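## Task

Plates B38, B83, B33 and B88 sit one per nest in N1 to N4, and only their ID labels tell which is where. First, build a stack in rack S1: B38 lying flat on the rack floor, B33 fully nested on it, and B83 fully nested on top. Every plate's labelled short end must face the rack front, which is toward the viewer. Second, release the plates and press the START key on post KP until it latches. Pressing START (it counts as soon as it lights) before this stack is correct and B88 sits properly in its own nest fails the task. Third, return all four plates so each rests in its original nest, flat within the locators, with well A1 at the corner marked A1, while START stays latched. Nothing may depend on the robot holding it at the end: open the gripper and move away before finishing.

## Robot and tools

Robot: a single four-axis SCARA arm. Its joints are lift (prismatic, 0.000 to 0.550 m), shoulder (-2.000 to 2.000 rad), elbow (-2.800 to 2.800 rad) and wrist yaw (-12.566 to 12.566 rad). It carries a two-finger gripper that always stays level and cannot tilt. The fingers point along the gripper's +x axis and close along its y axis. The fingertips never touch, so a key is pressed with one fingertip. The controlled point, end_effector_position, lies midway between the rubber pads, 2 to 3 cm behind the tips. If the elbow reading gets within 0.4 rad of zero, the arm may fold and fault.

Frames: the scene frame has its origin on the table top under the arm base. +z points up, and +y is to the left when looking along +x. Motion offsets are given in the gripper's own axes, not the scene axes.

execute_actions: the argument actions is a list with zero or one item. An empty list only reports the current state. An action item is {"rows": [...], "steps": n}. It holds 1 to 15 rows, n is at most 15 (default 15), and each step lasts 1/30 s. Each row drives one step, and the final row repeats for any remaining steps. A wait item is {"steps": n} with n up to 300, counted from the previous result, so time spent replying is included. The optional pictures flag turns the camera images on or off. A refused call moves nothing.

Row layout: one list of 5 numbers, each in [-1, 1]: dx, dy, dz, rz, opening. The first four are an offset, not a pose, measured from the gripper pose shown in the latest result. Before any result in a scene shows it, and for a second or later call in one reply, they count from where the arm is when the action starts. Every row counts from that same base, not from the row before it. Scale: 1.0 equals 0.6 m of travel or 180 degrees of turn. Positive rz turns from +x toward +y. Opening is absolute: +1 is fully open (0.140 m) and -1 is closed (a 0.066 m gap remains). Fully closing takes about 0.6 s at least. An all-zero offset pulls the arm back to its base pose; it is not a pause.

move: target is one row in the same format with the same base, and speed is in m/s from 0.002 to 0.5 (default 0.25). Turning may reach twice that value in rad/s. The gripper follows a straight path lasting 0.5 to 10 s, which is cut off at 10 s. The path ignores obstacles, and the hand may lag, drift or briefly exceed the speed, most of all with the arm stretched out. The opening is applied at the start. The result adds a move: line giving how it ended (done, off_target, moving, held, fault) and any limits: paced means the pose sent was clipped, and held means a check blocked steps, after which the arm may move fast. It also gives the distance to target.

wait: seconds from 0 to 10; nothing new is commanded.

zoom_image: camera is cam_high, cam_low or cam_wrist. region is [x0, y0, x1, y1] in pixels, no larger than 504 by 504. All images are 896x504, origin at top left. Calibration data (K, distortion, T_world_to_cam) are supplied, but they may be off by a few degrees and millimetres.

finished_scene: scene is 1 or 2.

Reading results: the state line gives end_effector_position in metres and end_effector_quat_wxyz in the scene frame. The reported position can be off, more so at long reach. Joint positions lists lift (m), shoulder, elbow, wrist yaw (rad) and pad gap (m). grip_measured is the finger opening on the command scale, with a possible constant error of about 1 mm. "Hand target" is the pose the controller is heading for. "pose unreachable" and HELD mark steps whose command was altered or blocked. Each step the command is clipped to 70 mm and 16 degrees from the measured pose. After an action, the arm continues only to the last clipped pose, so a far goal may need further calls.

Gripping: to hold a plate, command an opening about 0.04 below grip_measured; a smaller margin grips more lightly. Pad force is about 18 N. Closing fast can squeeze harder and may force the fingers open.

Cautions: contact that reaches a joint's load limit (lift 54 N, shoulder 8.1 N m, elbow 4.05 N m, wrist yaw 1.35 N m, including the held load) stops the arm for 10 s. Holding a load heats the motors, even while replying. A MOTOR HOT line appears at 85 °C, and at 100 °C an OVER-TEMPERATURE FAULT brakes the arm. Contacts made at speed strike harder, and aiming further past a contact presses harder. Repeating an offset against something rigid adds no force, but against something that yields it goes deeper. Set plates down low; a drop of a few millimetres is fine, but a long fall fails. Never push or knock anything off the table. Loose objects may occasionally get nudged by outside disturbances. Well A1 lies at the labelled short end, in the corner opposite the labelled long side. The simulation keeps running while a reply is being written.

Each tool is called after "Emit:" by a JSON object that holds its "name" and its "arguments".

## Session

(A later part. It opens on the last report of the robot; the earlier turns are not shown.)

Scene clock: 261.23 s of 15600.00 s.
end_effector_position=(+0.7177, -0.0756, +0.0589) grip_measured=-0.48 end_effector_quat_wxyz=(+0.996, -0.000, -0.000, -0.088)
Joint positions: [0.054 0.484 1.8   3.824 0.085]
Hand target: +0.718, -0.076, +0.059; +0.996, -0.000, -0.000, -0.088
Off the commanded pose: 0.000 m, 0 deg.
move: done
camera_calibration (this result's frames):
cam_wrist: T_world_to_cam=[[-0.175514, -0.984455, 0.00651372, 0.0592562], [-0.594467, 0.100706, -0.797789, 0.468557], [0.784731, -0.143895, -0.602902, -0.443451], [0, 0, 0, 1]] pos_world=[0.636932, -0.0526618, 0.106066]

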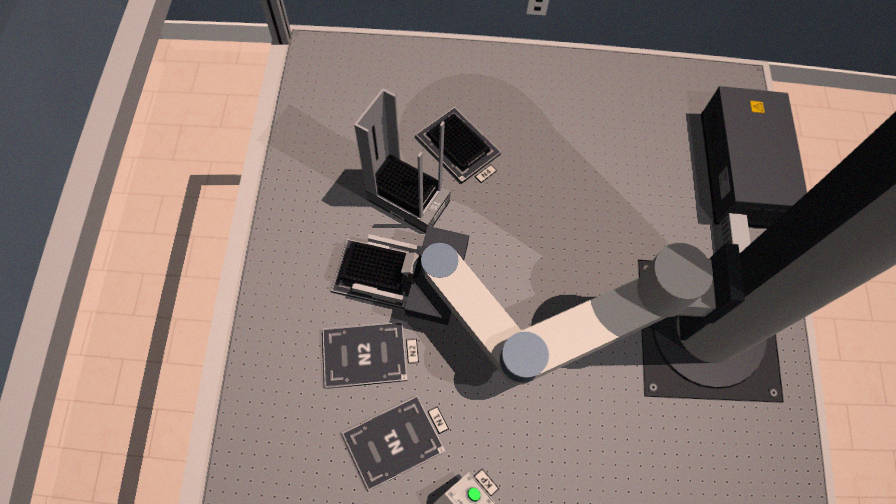

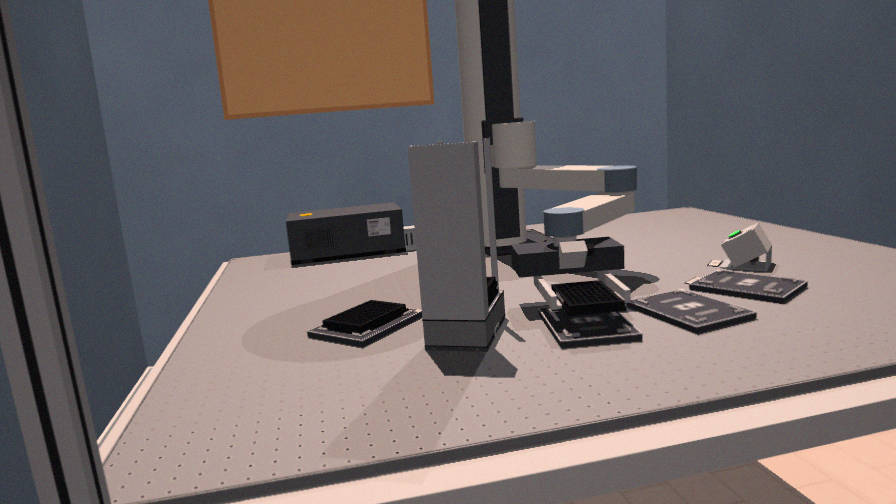

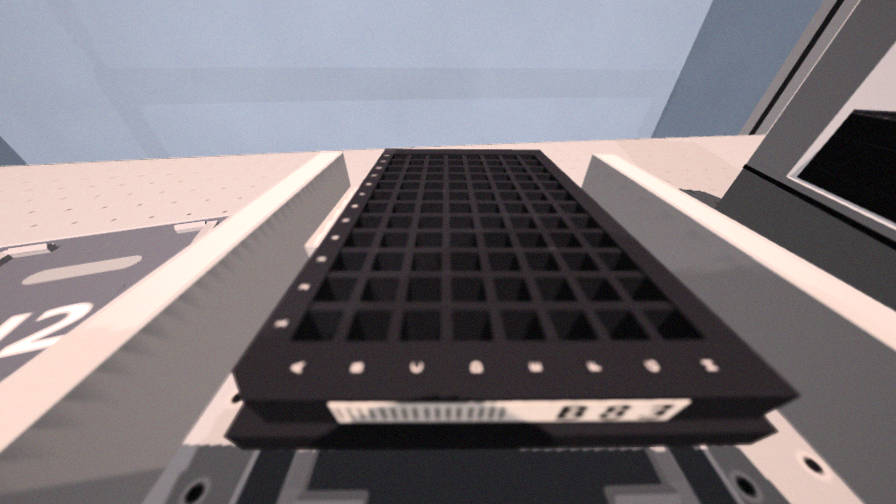

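Emit:
{"name": "move", "arguments": {"target": [0,-0.0003,-0.0497,0,-0.54], "speed": 0.02}}

Emit:
{"name": "move", "arguments": {"target": [0,0,0,0,0.05]}}

Emit:
{"name": "move", "arguments": {"target": [0,0,0.12,0,0.05], "speed": 0.15}}

Emit:
{"name": "move", "arguments": {"target": [-0.2667,0,0,0,0.05]}}

Emit:
{"name": "move", "arguments": {"target": [0.027,-0.249,0,-0.0986,0.05]}}

Scene clock: 267.70 s of 15600.00 s.
end_effector_position=(+0.7176, -0.0760, +0.0290) grip_measured=-0.48 end_effector_quat_wxyz=(+0.996, -0.000, -0.000, -0.088)
Joint positions: [0.024 0.484 1.8   3.824 0.085]
Hand target: +0.718, -0.076, +0.029; +0.996, -0.000, -0.000, -0.088
Off the commanded pose: 0.000 m, 0 deg.
After step 90, 1.77 s passed at rest.
move: done
camera_calibration (this result's frames):
cam_wrist: T_world_to_cam=[[-0.176351, -0.984306, 0.00651372, 0.0596633], [-0.594382, 0.101212, -0.797789, 0.444687], [0.784609, -0.144562, -0.602902, -0.461392], [0, 0, 0, 1]] pos_world=[0.636848, -0.0529806, 0.0762034]

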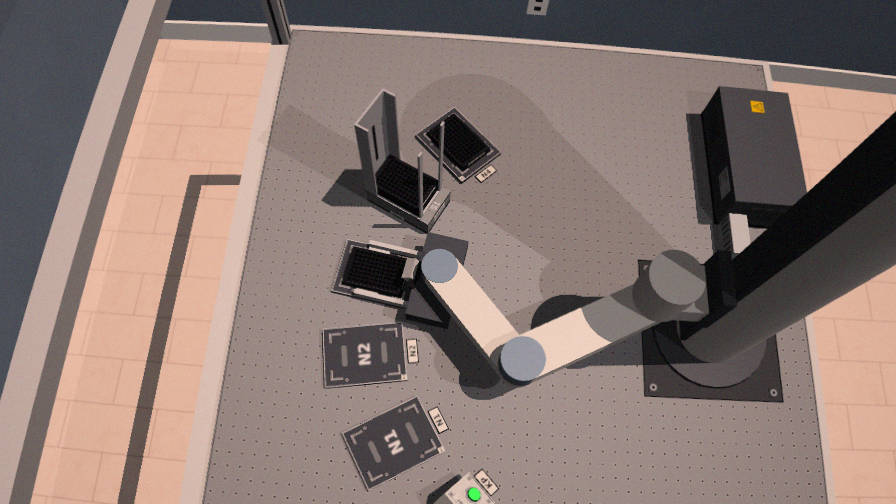

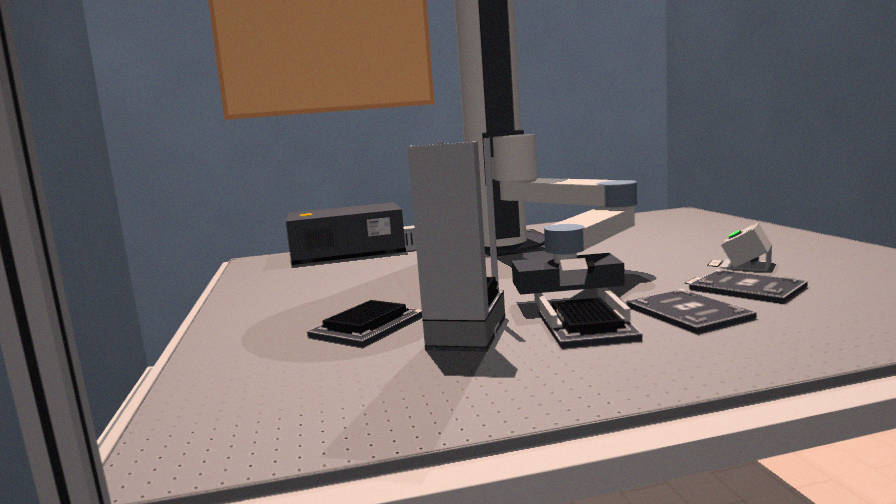

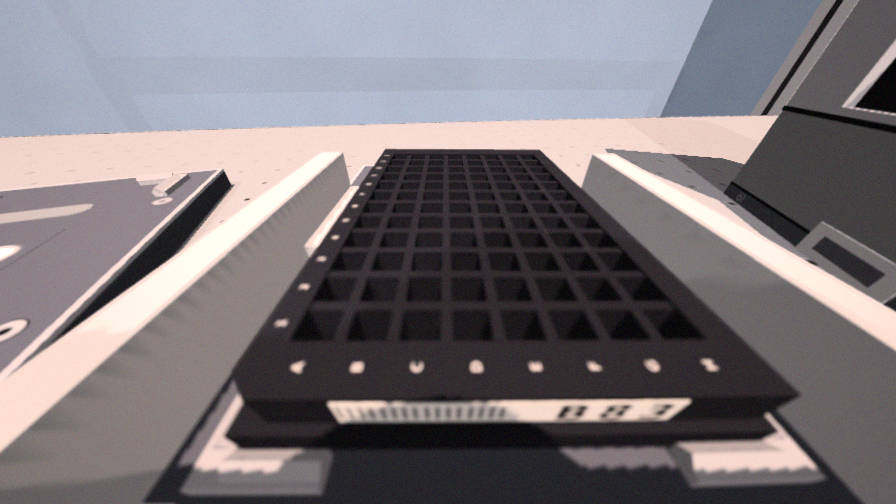

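Scene clock: 268.20 s of 15600.00 s.
end_effector_position=(+0.7176, -0.0760, +0.0290) grip_measured=+0.05 end_effector_quat_wxyz=(+0.996, -0.000, -0.000, -0.088)
Joint positions: [0.024 0.484 1.8   3.824 0.105]
Hand target: +0.718, -0.076, +0.029; +0.996, -0.000, -0.000, -0.088
Off the commanded pose: 0.000 m, 0 deg.
move: done
camera_calibration (this result's frames):
cam_wrist: T_world_to_cam=[[-0.176385, -0.9843, 0.00651372, 0.0596777], [-0.594378, 0.101232, -0.797789, 0.444683], [0.784604, -0.14459, -0.602902, -0.461387], [0, 0, 0, 1]] pos_world=[0.636842, -0.0529873, 0.0762034]

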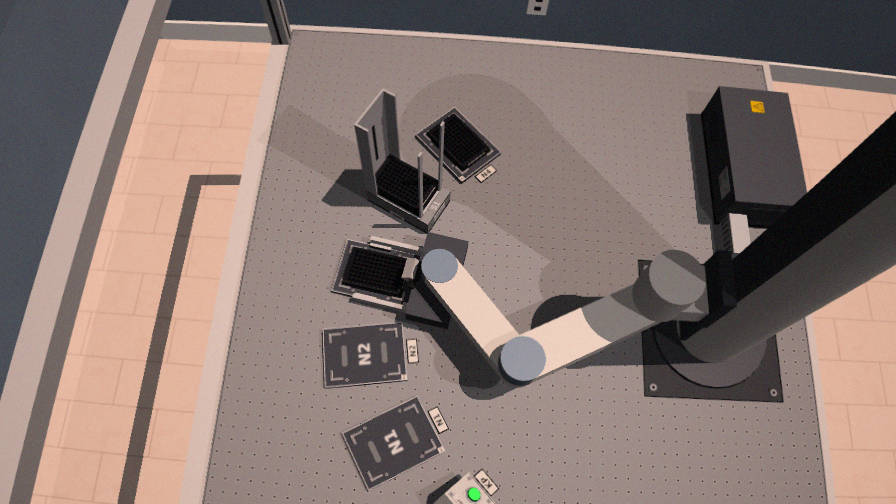

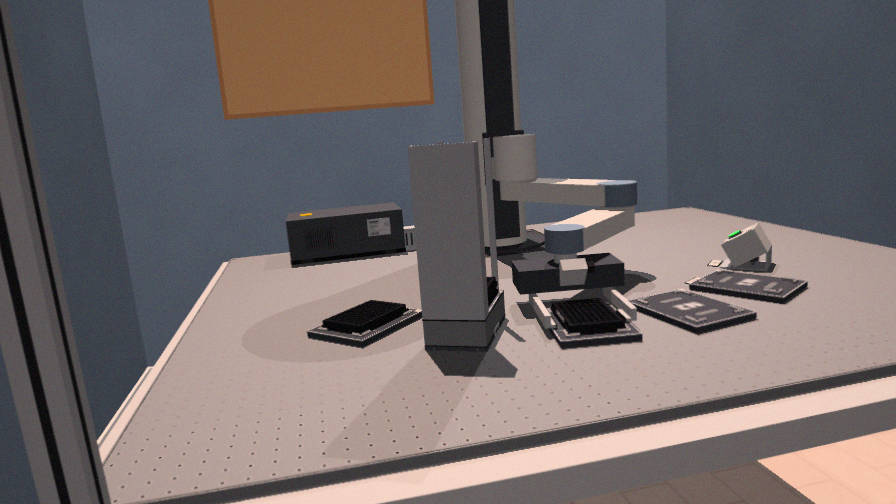

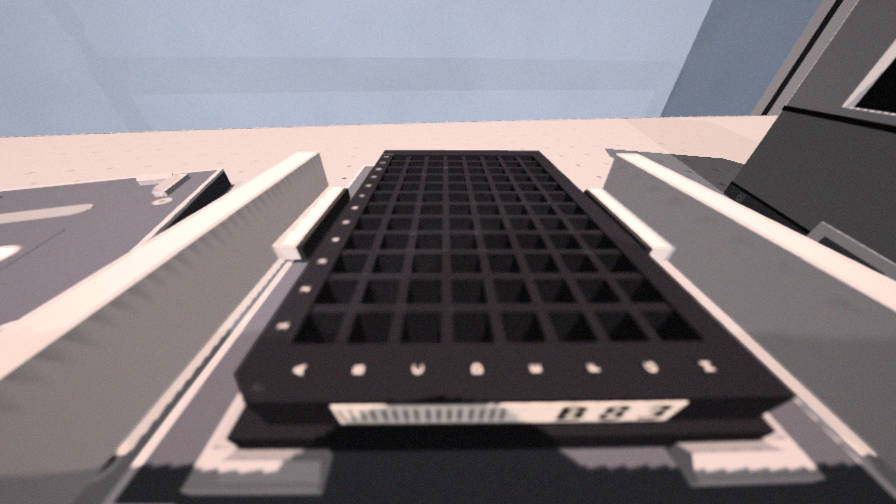

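Scene clock: 269.03 s of 15600.00 s.
end_effector_position=(+0.7176, -0.0760, +0.1011) grip_measured=+0.05 end_effector_quat_wxyz=(+0.996, -0.000, -0.000, -0.088)
Joint positions: [0.096 0.484 1.8   3.824 0.105]
Hand target: +0.718, -0.076, +0.101; +0.996, -0.000, -0.000, -0.088
Off the commanded pose: 0.000 m, 0 deg.
move: done
camera_calibration (this result's frames):
cam_wrist: T_world_to_cam=[[-0.176349, -0.984306, 0.00651372, 0.0591937], [-0.594382, 0.10121, -0.797789, 0.502182], [0.784609, -0.144561, -0.602902, -0.417943], [0, 0, 0, 1]] pos_world=[0.636849, -0.0529794, 0.14827]

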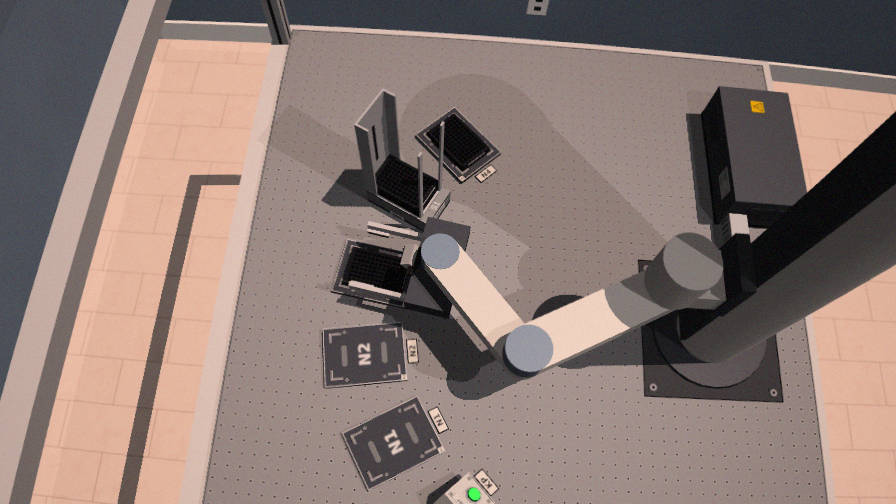

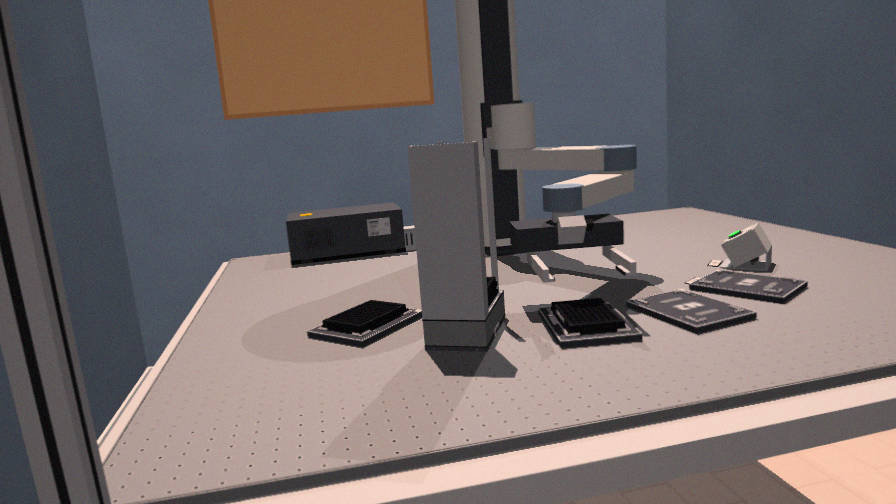

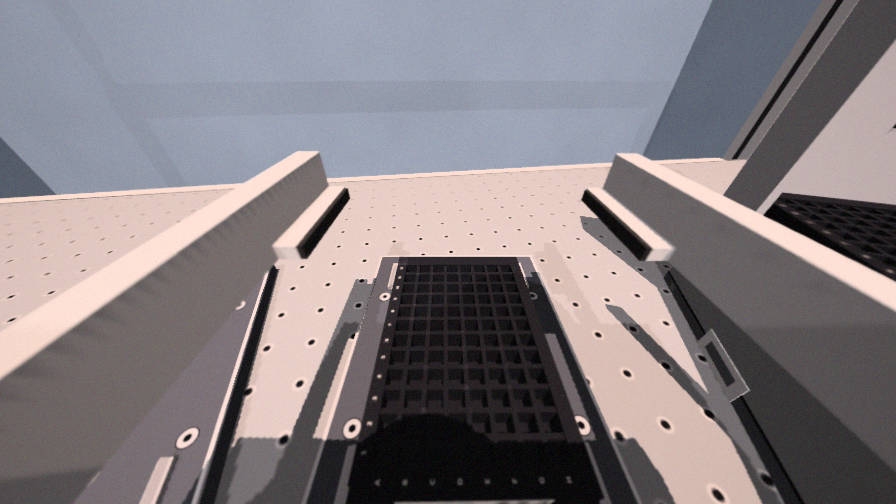

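Scene clock: 270.10 s of 15600.00 s.
end_effector_position=(+0.5600, -0.0480, +0.1011) grip_measured=+0.05 end_effector_quat_wxyz=(+0.996, -0.000, -0.000, -0.088)
Joint positions: [0.096 0.842 0.985 4.28  0.105]
Hand target: +0.560, -0.048, +0.101; +0.996, -0.000, -0.000, -0.088
Off the commanded pose: 0.000 m, 0 deg.
move: done
camera_calibration (this result's frames):
cam_wrist: T_world_to_cam=[[-0.176498, -0.984279, 0.00651372, 0.0590705], [-0.594366, 0.101301, -0.797789, 0.405677], [0.784587, -0.14468, -0.602902, -0.290266], [0, 0, 0, 1]] pos_world=[0.479286, -0.0249491, 0.148258]

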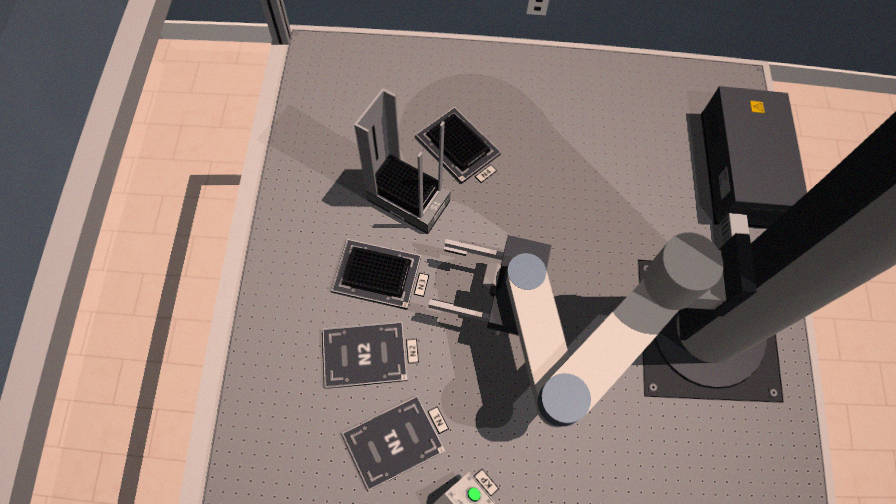

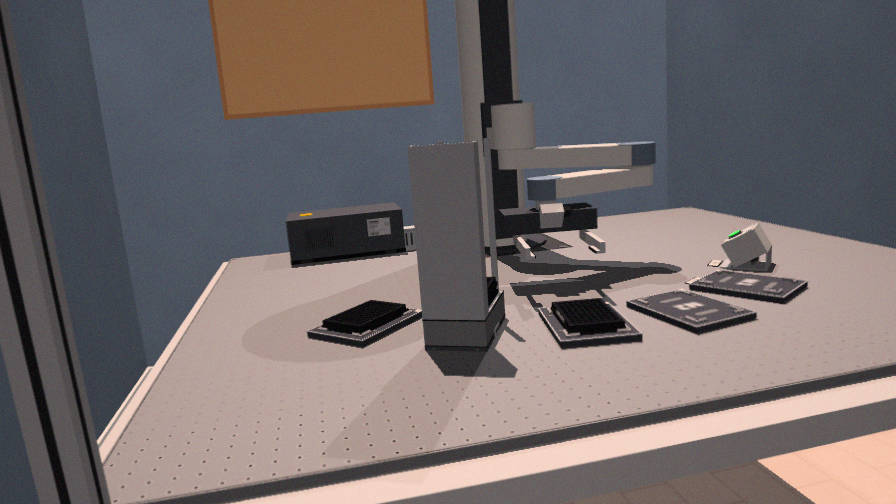

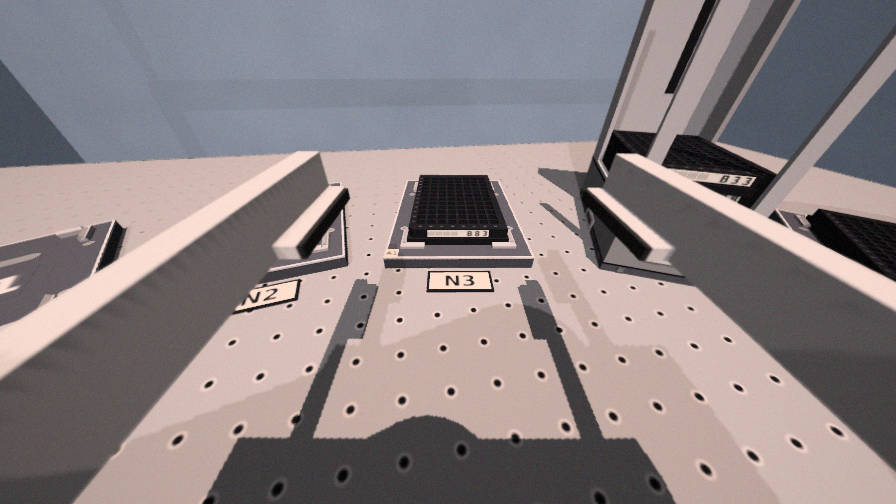

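Scene clock: 271.13 s of 15600.00 s.
end_effector_position=(+0.5498, -0.1980, +0.1011) grip_measured=+0.05 end_effector_quat_wxyz=(+0.971, -0.000, -0.000, -0.241)
Joint positions: [0.096 0.393 1.146 4.258 0.105]
Hand target: +0.550, -0.198, +0.101; +0.971, -0.000, -0.000, -0.241
Off the commanded pose: 0.000 m, 0 deg.
move: done
camera_calibration (this result's frames):
cam_wrist: T_world_to_cam=[[-0.468198, -0.8836, 0.00651372, 0.089913], [-0.53518, 0.277698, -0.797789, 0.417147], [0.703117, -0.377009, -0.602902, -0.30511], [0, 0, 0, 1]] pos_world=[0.479874, -0.151423, 0.148258]

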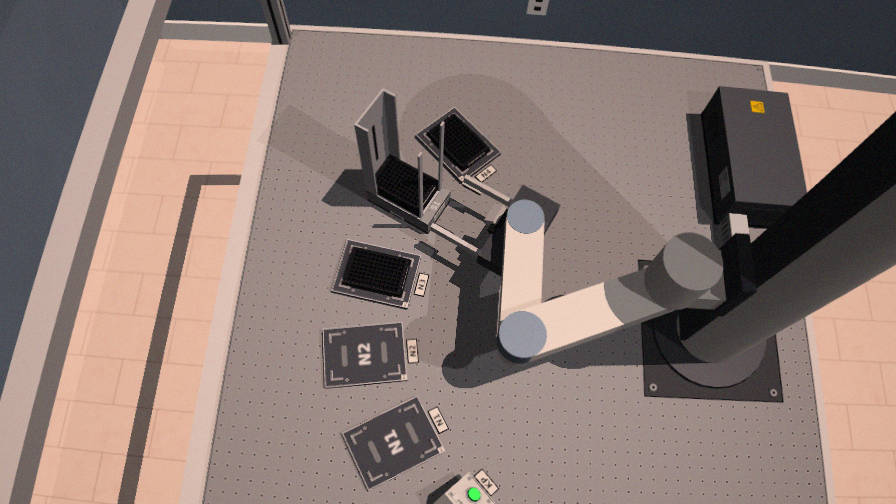

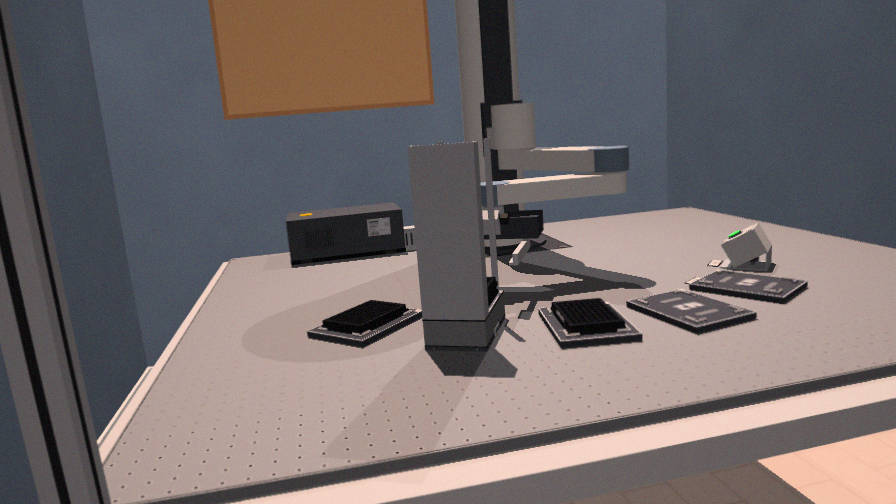

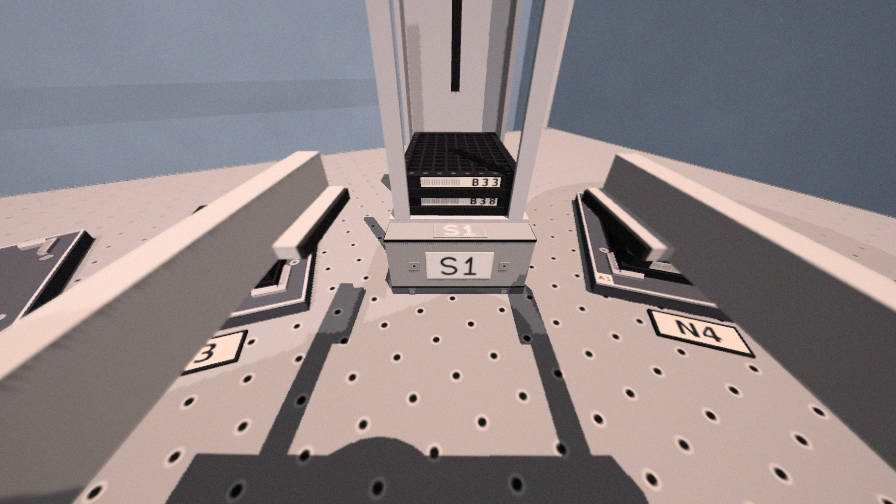

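Emit:
{"name": "move", "arguments": {"target": [0.2329,0.0013,-0.034,0.0003,0.05], "speed": 0.12}}

Emit:
{"name": "move", "arguments": {"target": [0,0,0,0,-0.54]}}

Emit:
{"name": "move", "arguments": {"target": [0,0,0.434,0,-0.54], "speed": 0.1}}

Emit:
{"name": "move", "arguments": {"target": [-0.4485,0.7714,0,0.3209,-0.54], "speed": 0.3}}

Emit:
{"name": "move", "arguments": {"target": [0,0,-0.47,0,-0.54]}}

Scene clock: 277.50 s of 15600.00 s.
end_effector_position=(+0.6737, -0.2625, +0.0807) grip_measured=+0.05 end_effector_quat_wxyz=(+0.971, -0.000, -0.000, -0.240)
Joint positions: [0.076 0.082 1.9   3.817 0.105]
Hand target: +0.674, -0.263, +0.081; +0.971, -0.000, -0.000, -0.240
Off the commanded pose: 0.000 m, 0 deg.
After step 90, 1.87 s passed at rest.
move: done
camera_calibration (this result's frames):
cam_wrist: T_world_to_cam=[[-0.467212, -0.884121, 0.00651372, 0.0902177], [-0.535489, 0.277101, -0.797789, 0.485183], [0.703537, -0.376225, -0.602902, -0.428949], [0, 0, 0, 1]] pos_world=[0.603742, -0.216062, 0.127872]

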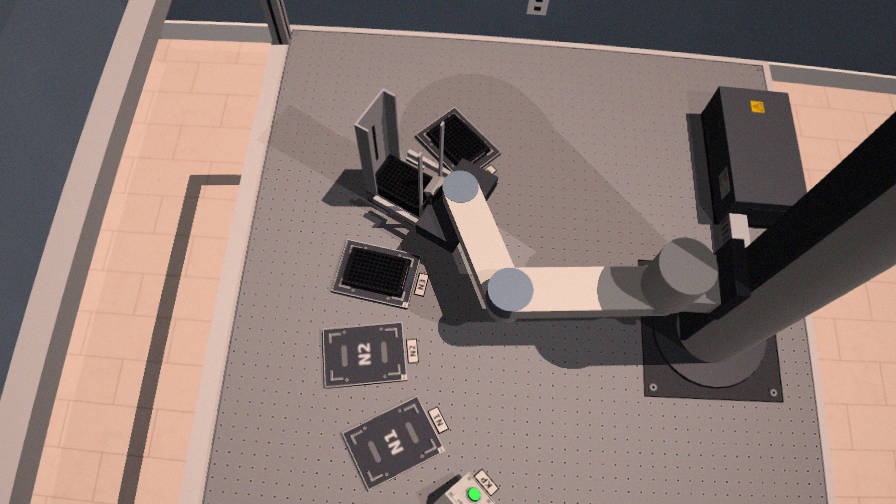

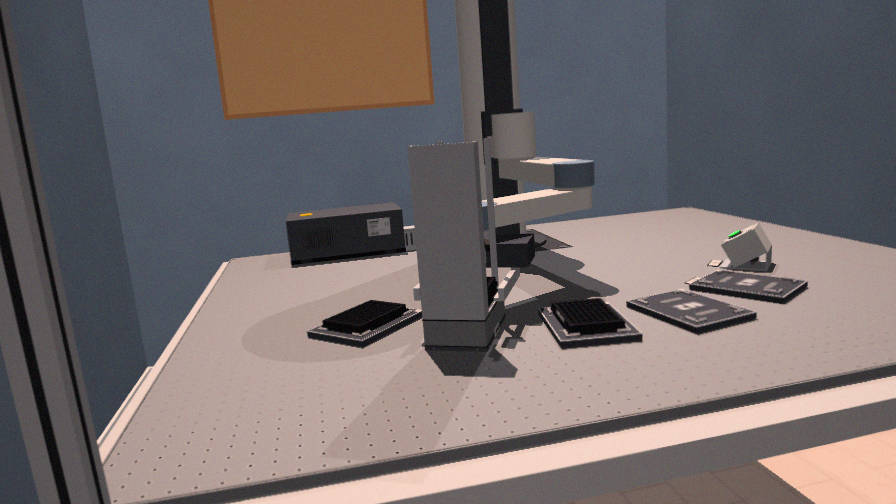

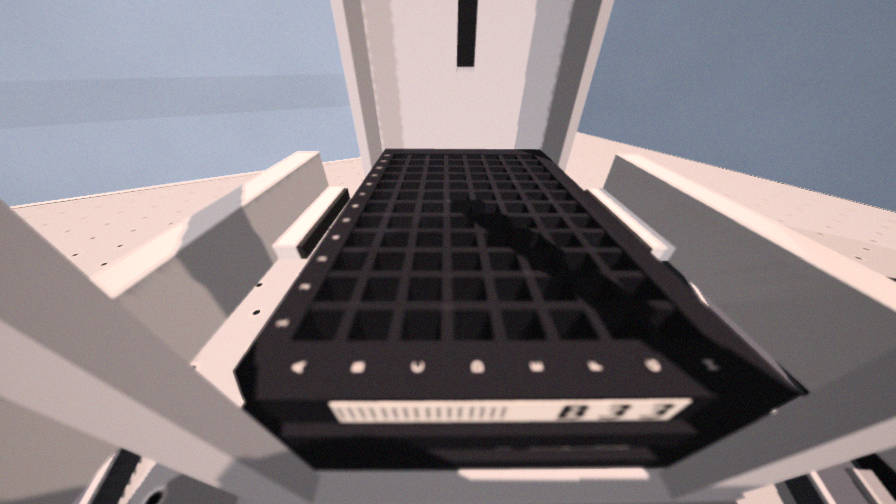

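Scene clock: 278.00 s of 15600.00 s.
end_effector_position=(+0.6737, -0.2625, +0.0807) grip_measured=-0.48 end_effector_quat_wxyz=(+0.971, -0.000, -0.000, -0.240)
Joint positions: [0.076 0.082 1.9   3.817 0.085]
Hand target: +0.674, -0.263, +0.081; +0.971, -0.000, -0.000, -0.240
Off the commanded pose: 0.000 m, 0 deg.
move: done
camera_calibration (this result's frames):
cam_wrist: T_world_to_cam=[[-0.467157, -0.884151, 0.00651372, 0.0901756], [-0.535506, 0.277067, -0.797789, 0.485183], [0.703561, -0.376181, -0.602902, -0.42895], [0, 0, 0, 1]] pos_world=[0.603737, -0.216062, 0.127872]

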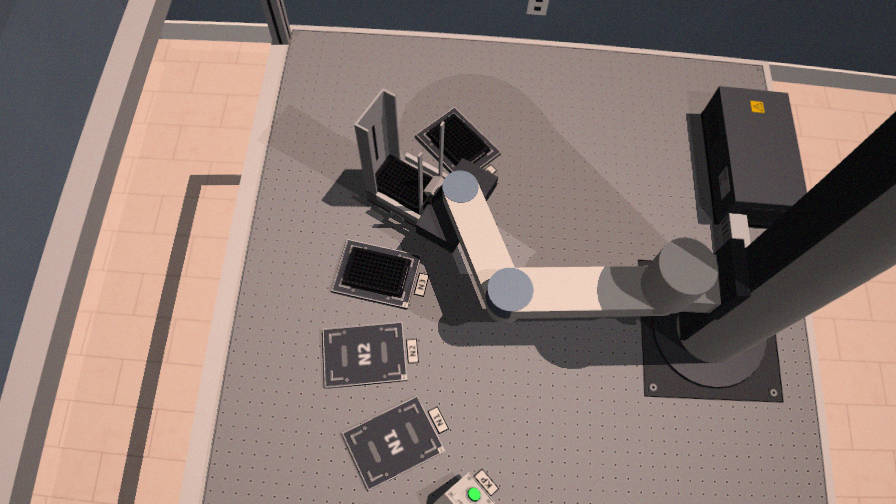

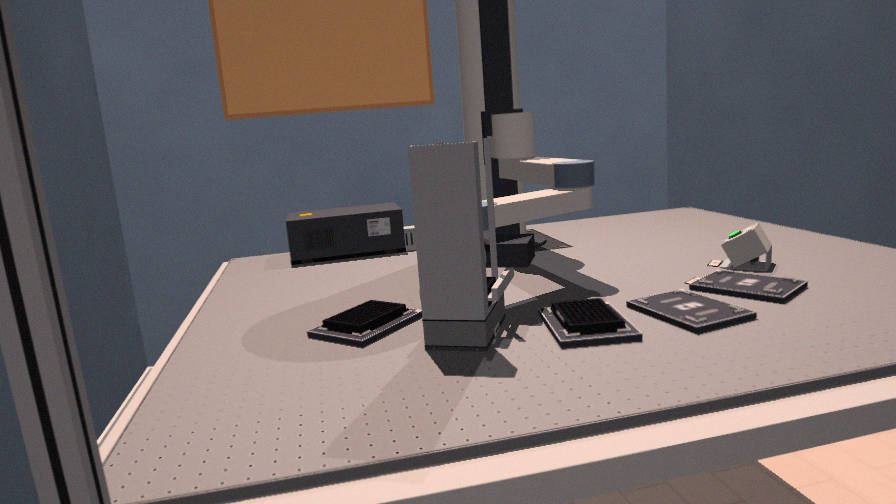

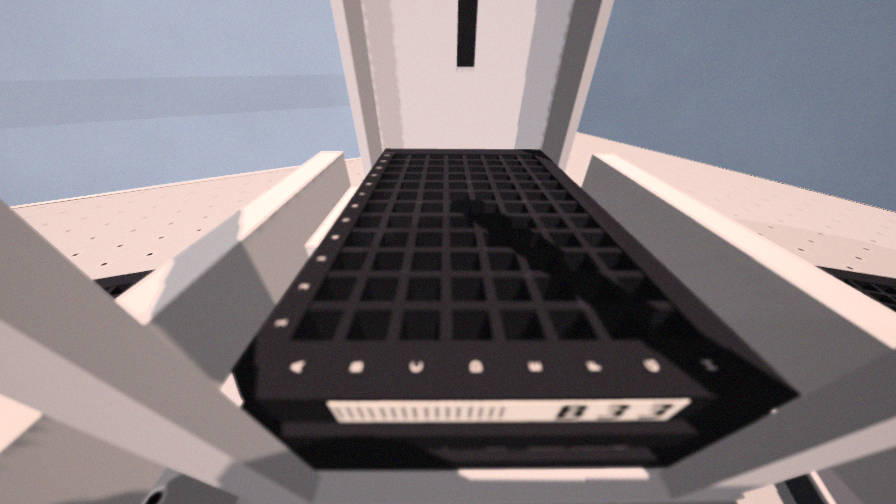

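Scene clock: 280.90 s of 15600.00 s.
end_effector_position=(+0.6737, -0.2625, +0.3411) grip_measured=-0.48 end_effector_quat_wxyz=(+0.971, -0.000, -0.000, -0.240)
Joint positions: [0.336 0.082 1.9   3.817 0.085]
Hand target: +0.674, -0.263, +0.341; +0.971, -0.000, -0.000, -0.240
Off the commanded pose: 0.000 m, 0 deg.
move: done
camera_calibration (this result's frames):
cam_wrist: T_world_to_cam=[[-0.467139, -0.88416, 0.00651372, 0.0884693], [-0.535512, 0.277056, -0.797789, 0.692971], [0.703568, -0.376166, -0.602902, -0.271922], [0, 0, 0, 1]] pos_world=[0.603738, -0.216059, 0.388326]

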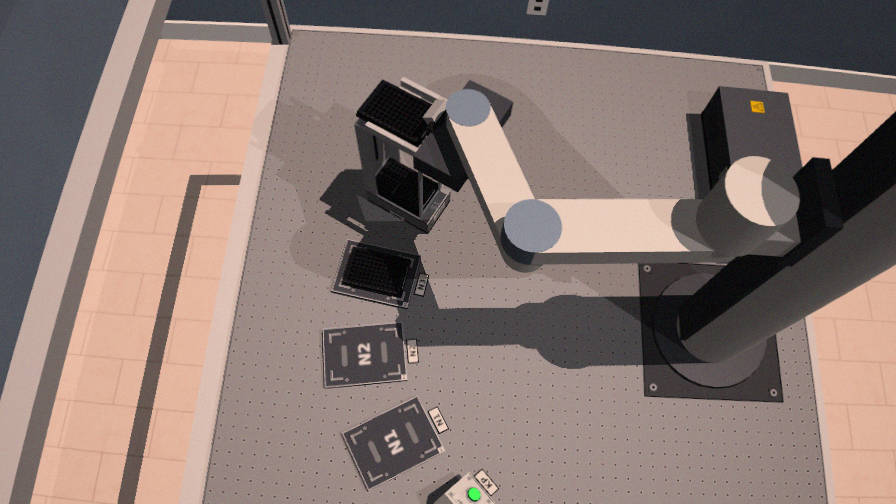

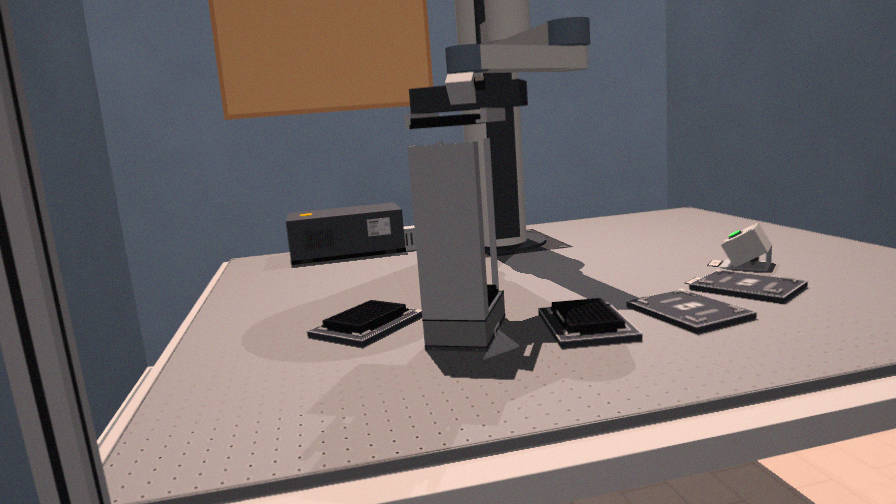

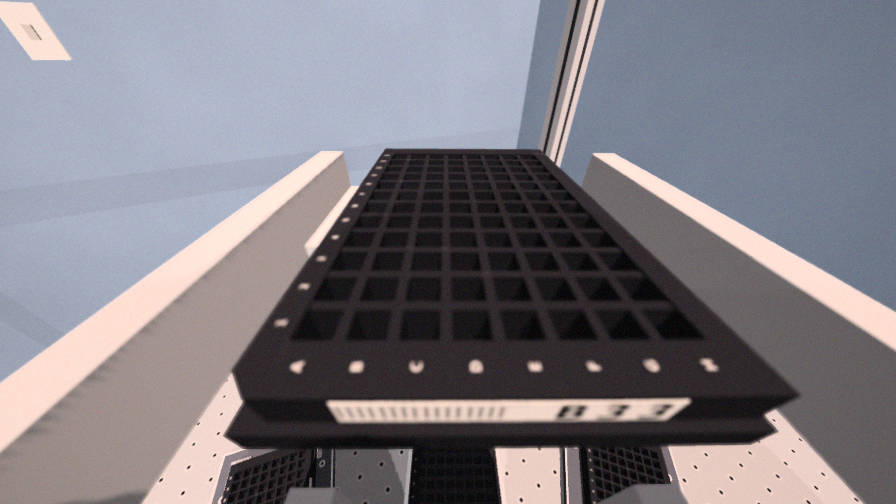

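Scene clock: 283.07 s of 15600.00 s.
end_effector_position=(+0.6512, +0.2726, +0.3411) grip_measured=-0.48 end_effector_quat_wxyz=(+0.966, -0.000, -0.000, +0.259)
Joint positions: [0.336 1.127 1.804 3.876 0.085]
Hand target: +0.651, +0.272, +0.341; +0.966, -0.000, -0.000, +0.259
Off the commanded pose: 0.000 m, 0 deg.
move: done
camera_calibration (this result's frames):
cam_wrist: T_world_to_cam=[[0.499139, -0.866497, 0.00651372, -0.0829742], [-0.519841, -0.305448, -0.797789, 0.68126], [0.693271, 0.394822, -0.602902, -0.258283], [0, 0, 0, 1]] pos_world=[0.574623, 0.238168, 0.388323]

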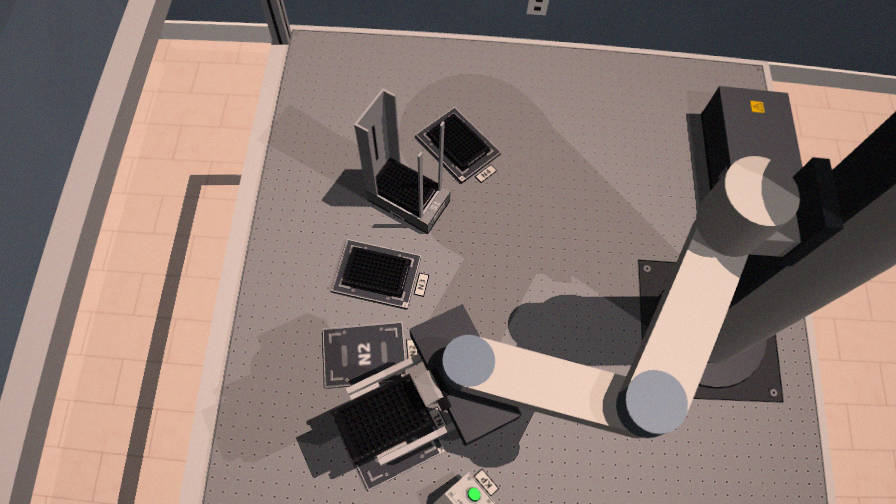

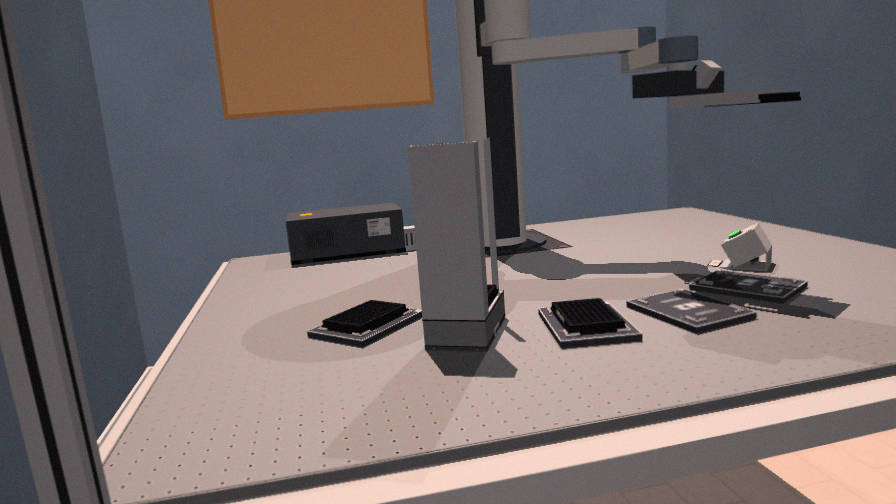

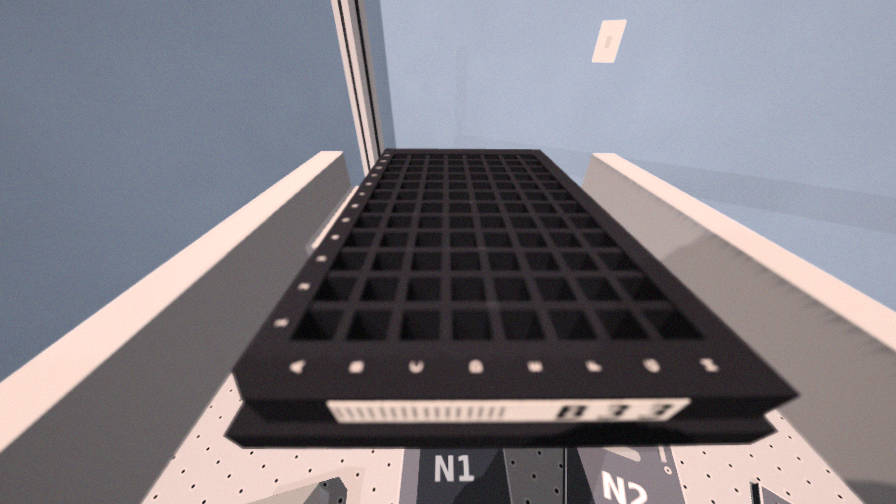

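Scene clock: 284.60 s of 15600.00 s.
end_effector_position=(+0.6512, +0.2726, +0.0590) grip_measured=-0.48 end_effector_quat_wxyz=(+0.966, -0.000, -0.000, +0.259)
Joint positions: [0.054 1.127 1.804 3.876 0.085]
Hand target: +0.651, +0.273, +0.059; +0.966, -0.000, -0.000, +0.259
Off the commanded pose: 0.000 m, 0 deg.
move: done
camera_calibration (this result's frames):
cam_wrist: T_world_to_cam=[[0.499113, -0.866513, 0.00651372, -0.081127], [-0.519851, -0.305432, -0.797789, 0.456219], [0.693284, 0.3948, -0.602902, -0.428349], [0, 0, 0, 1]] pos_world=[0.574624, 0.238158, 0.106243]

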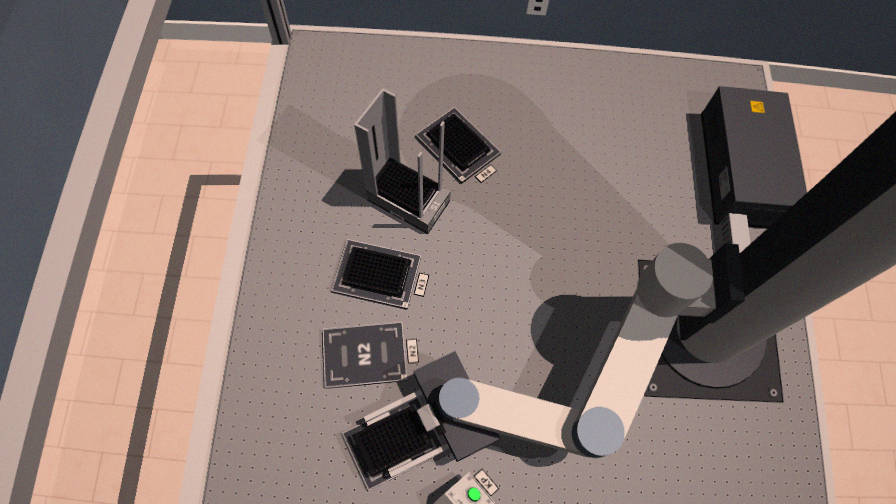

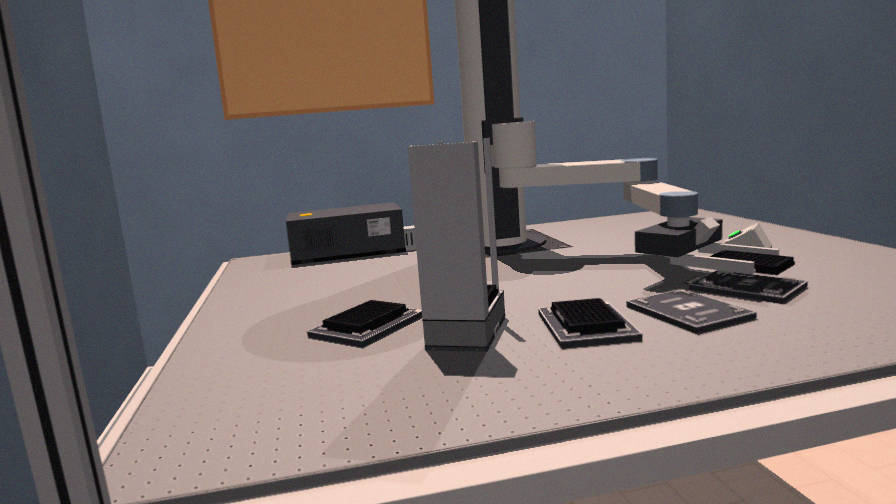

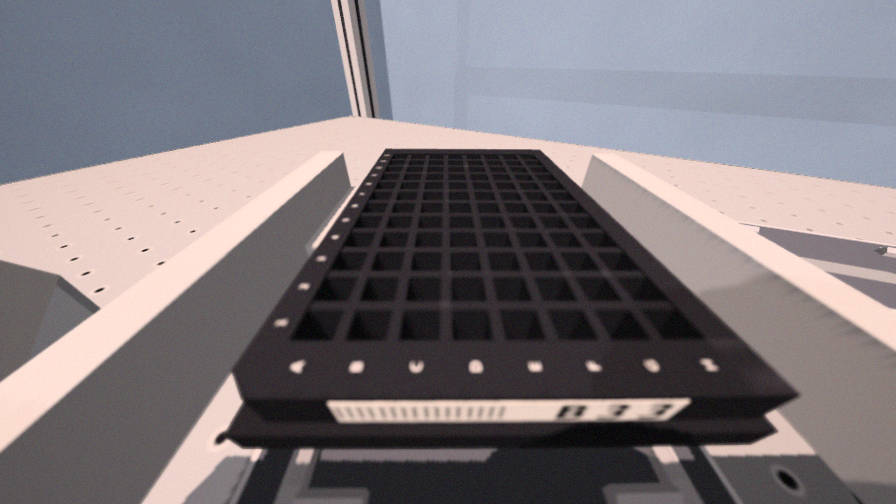

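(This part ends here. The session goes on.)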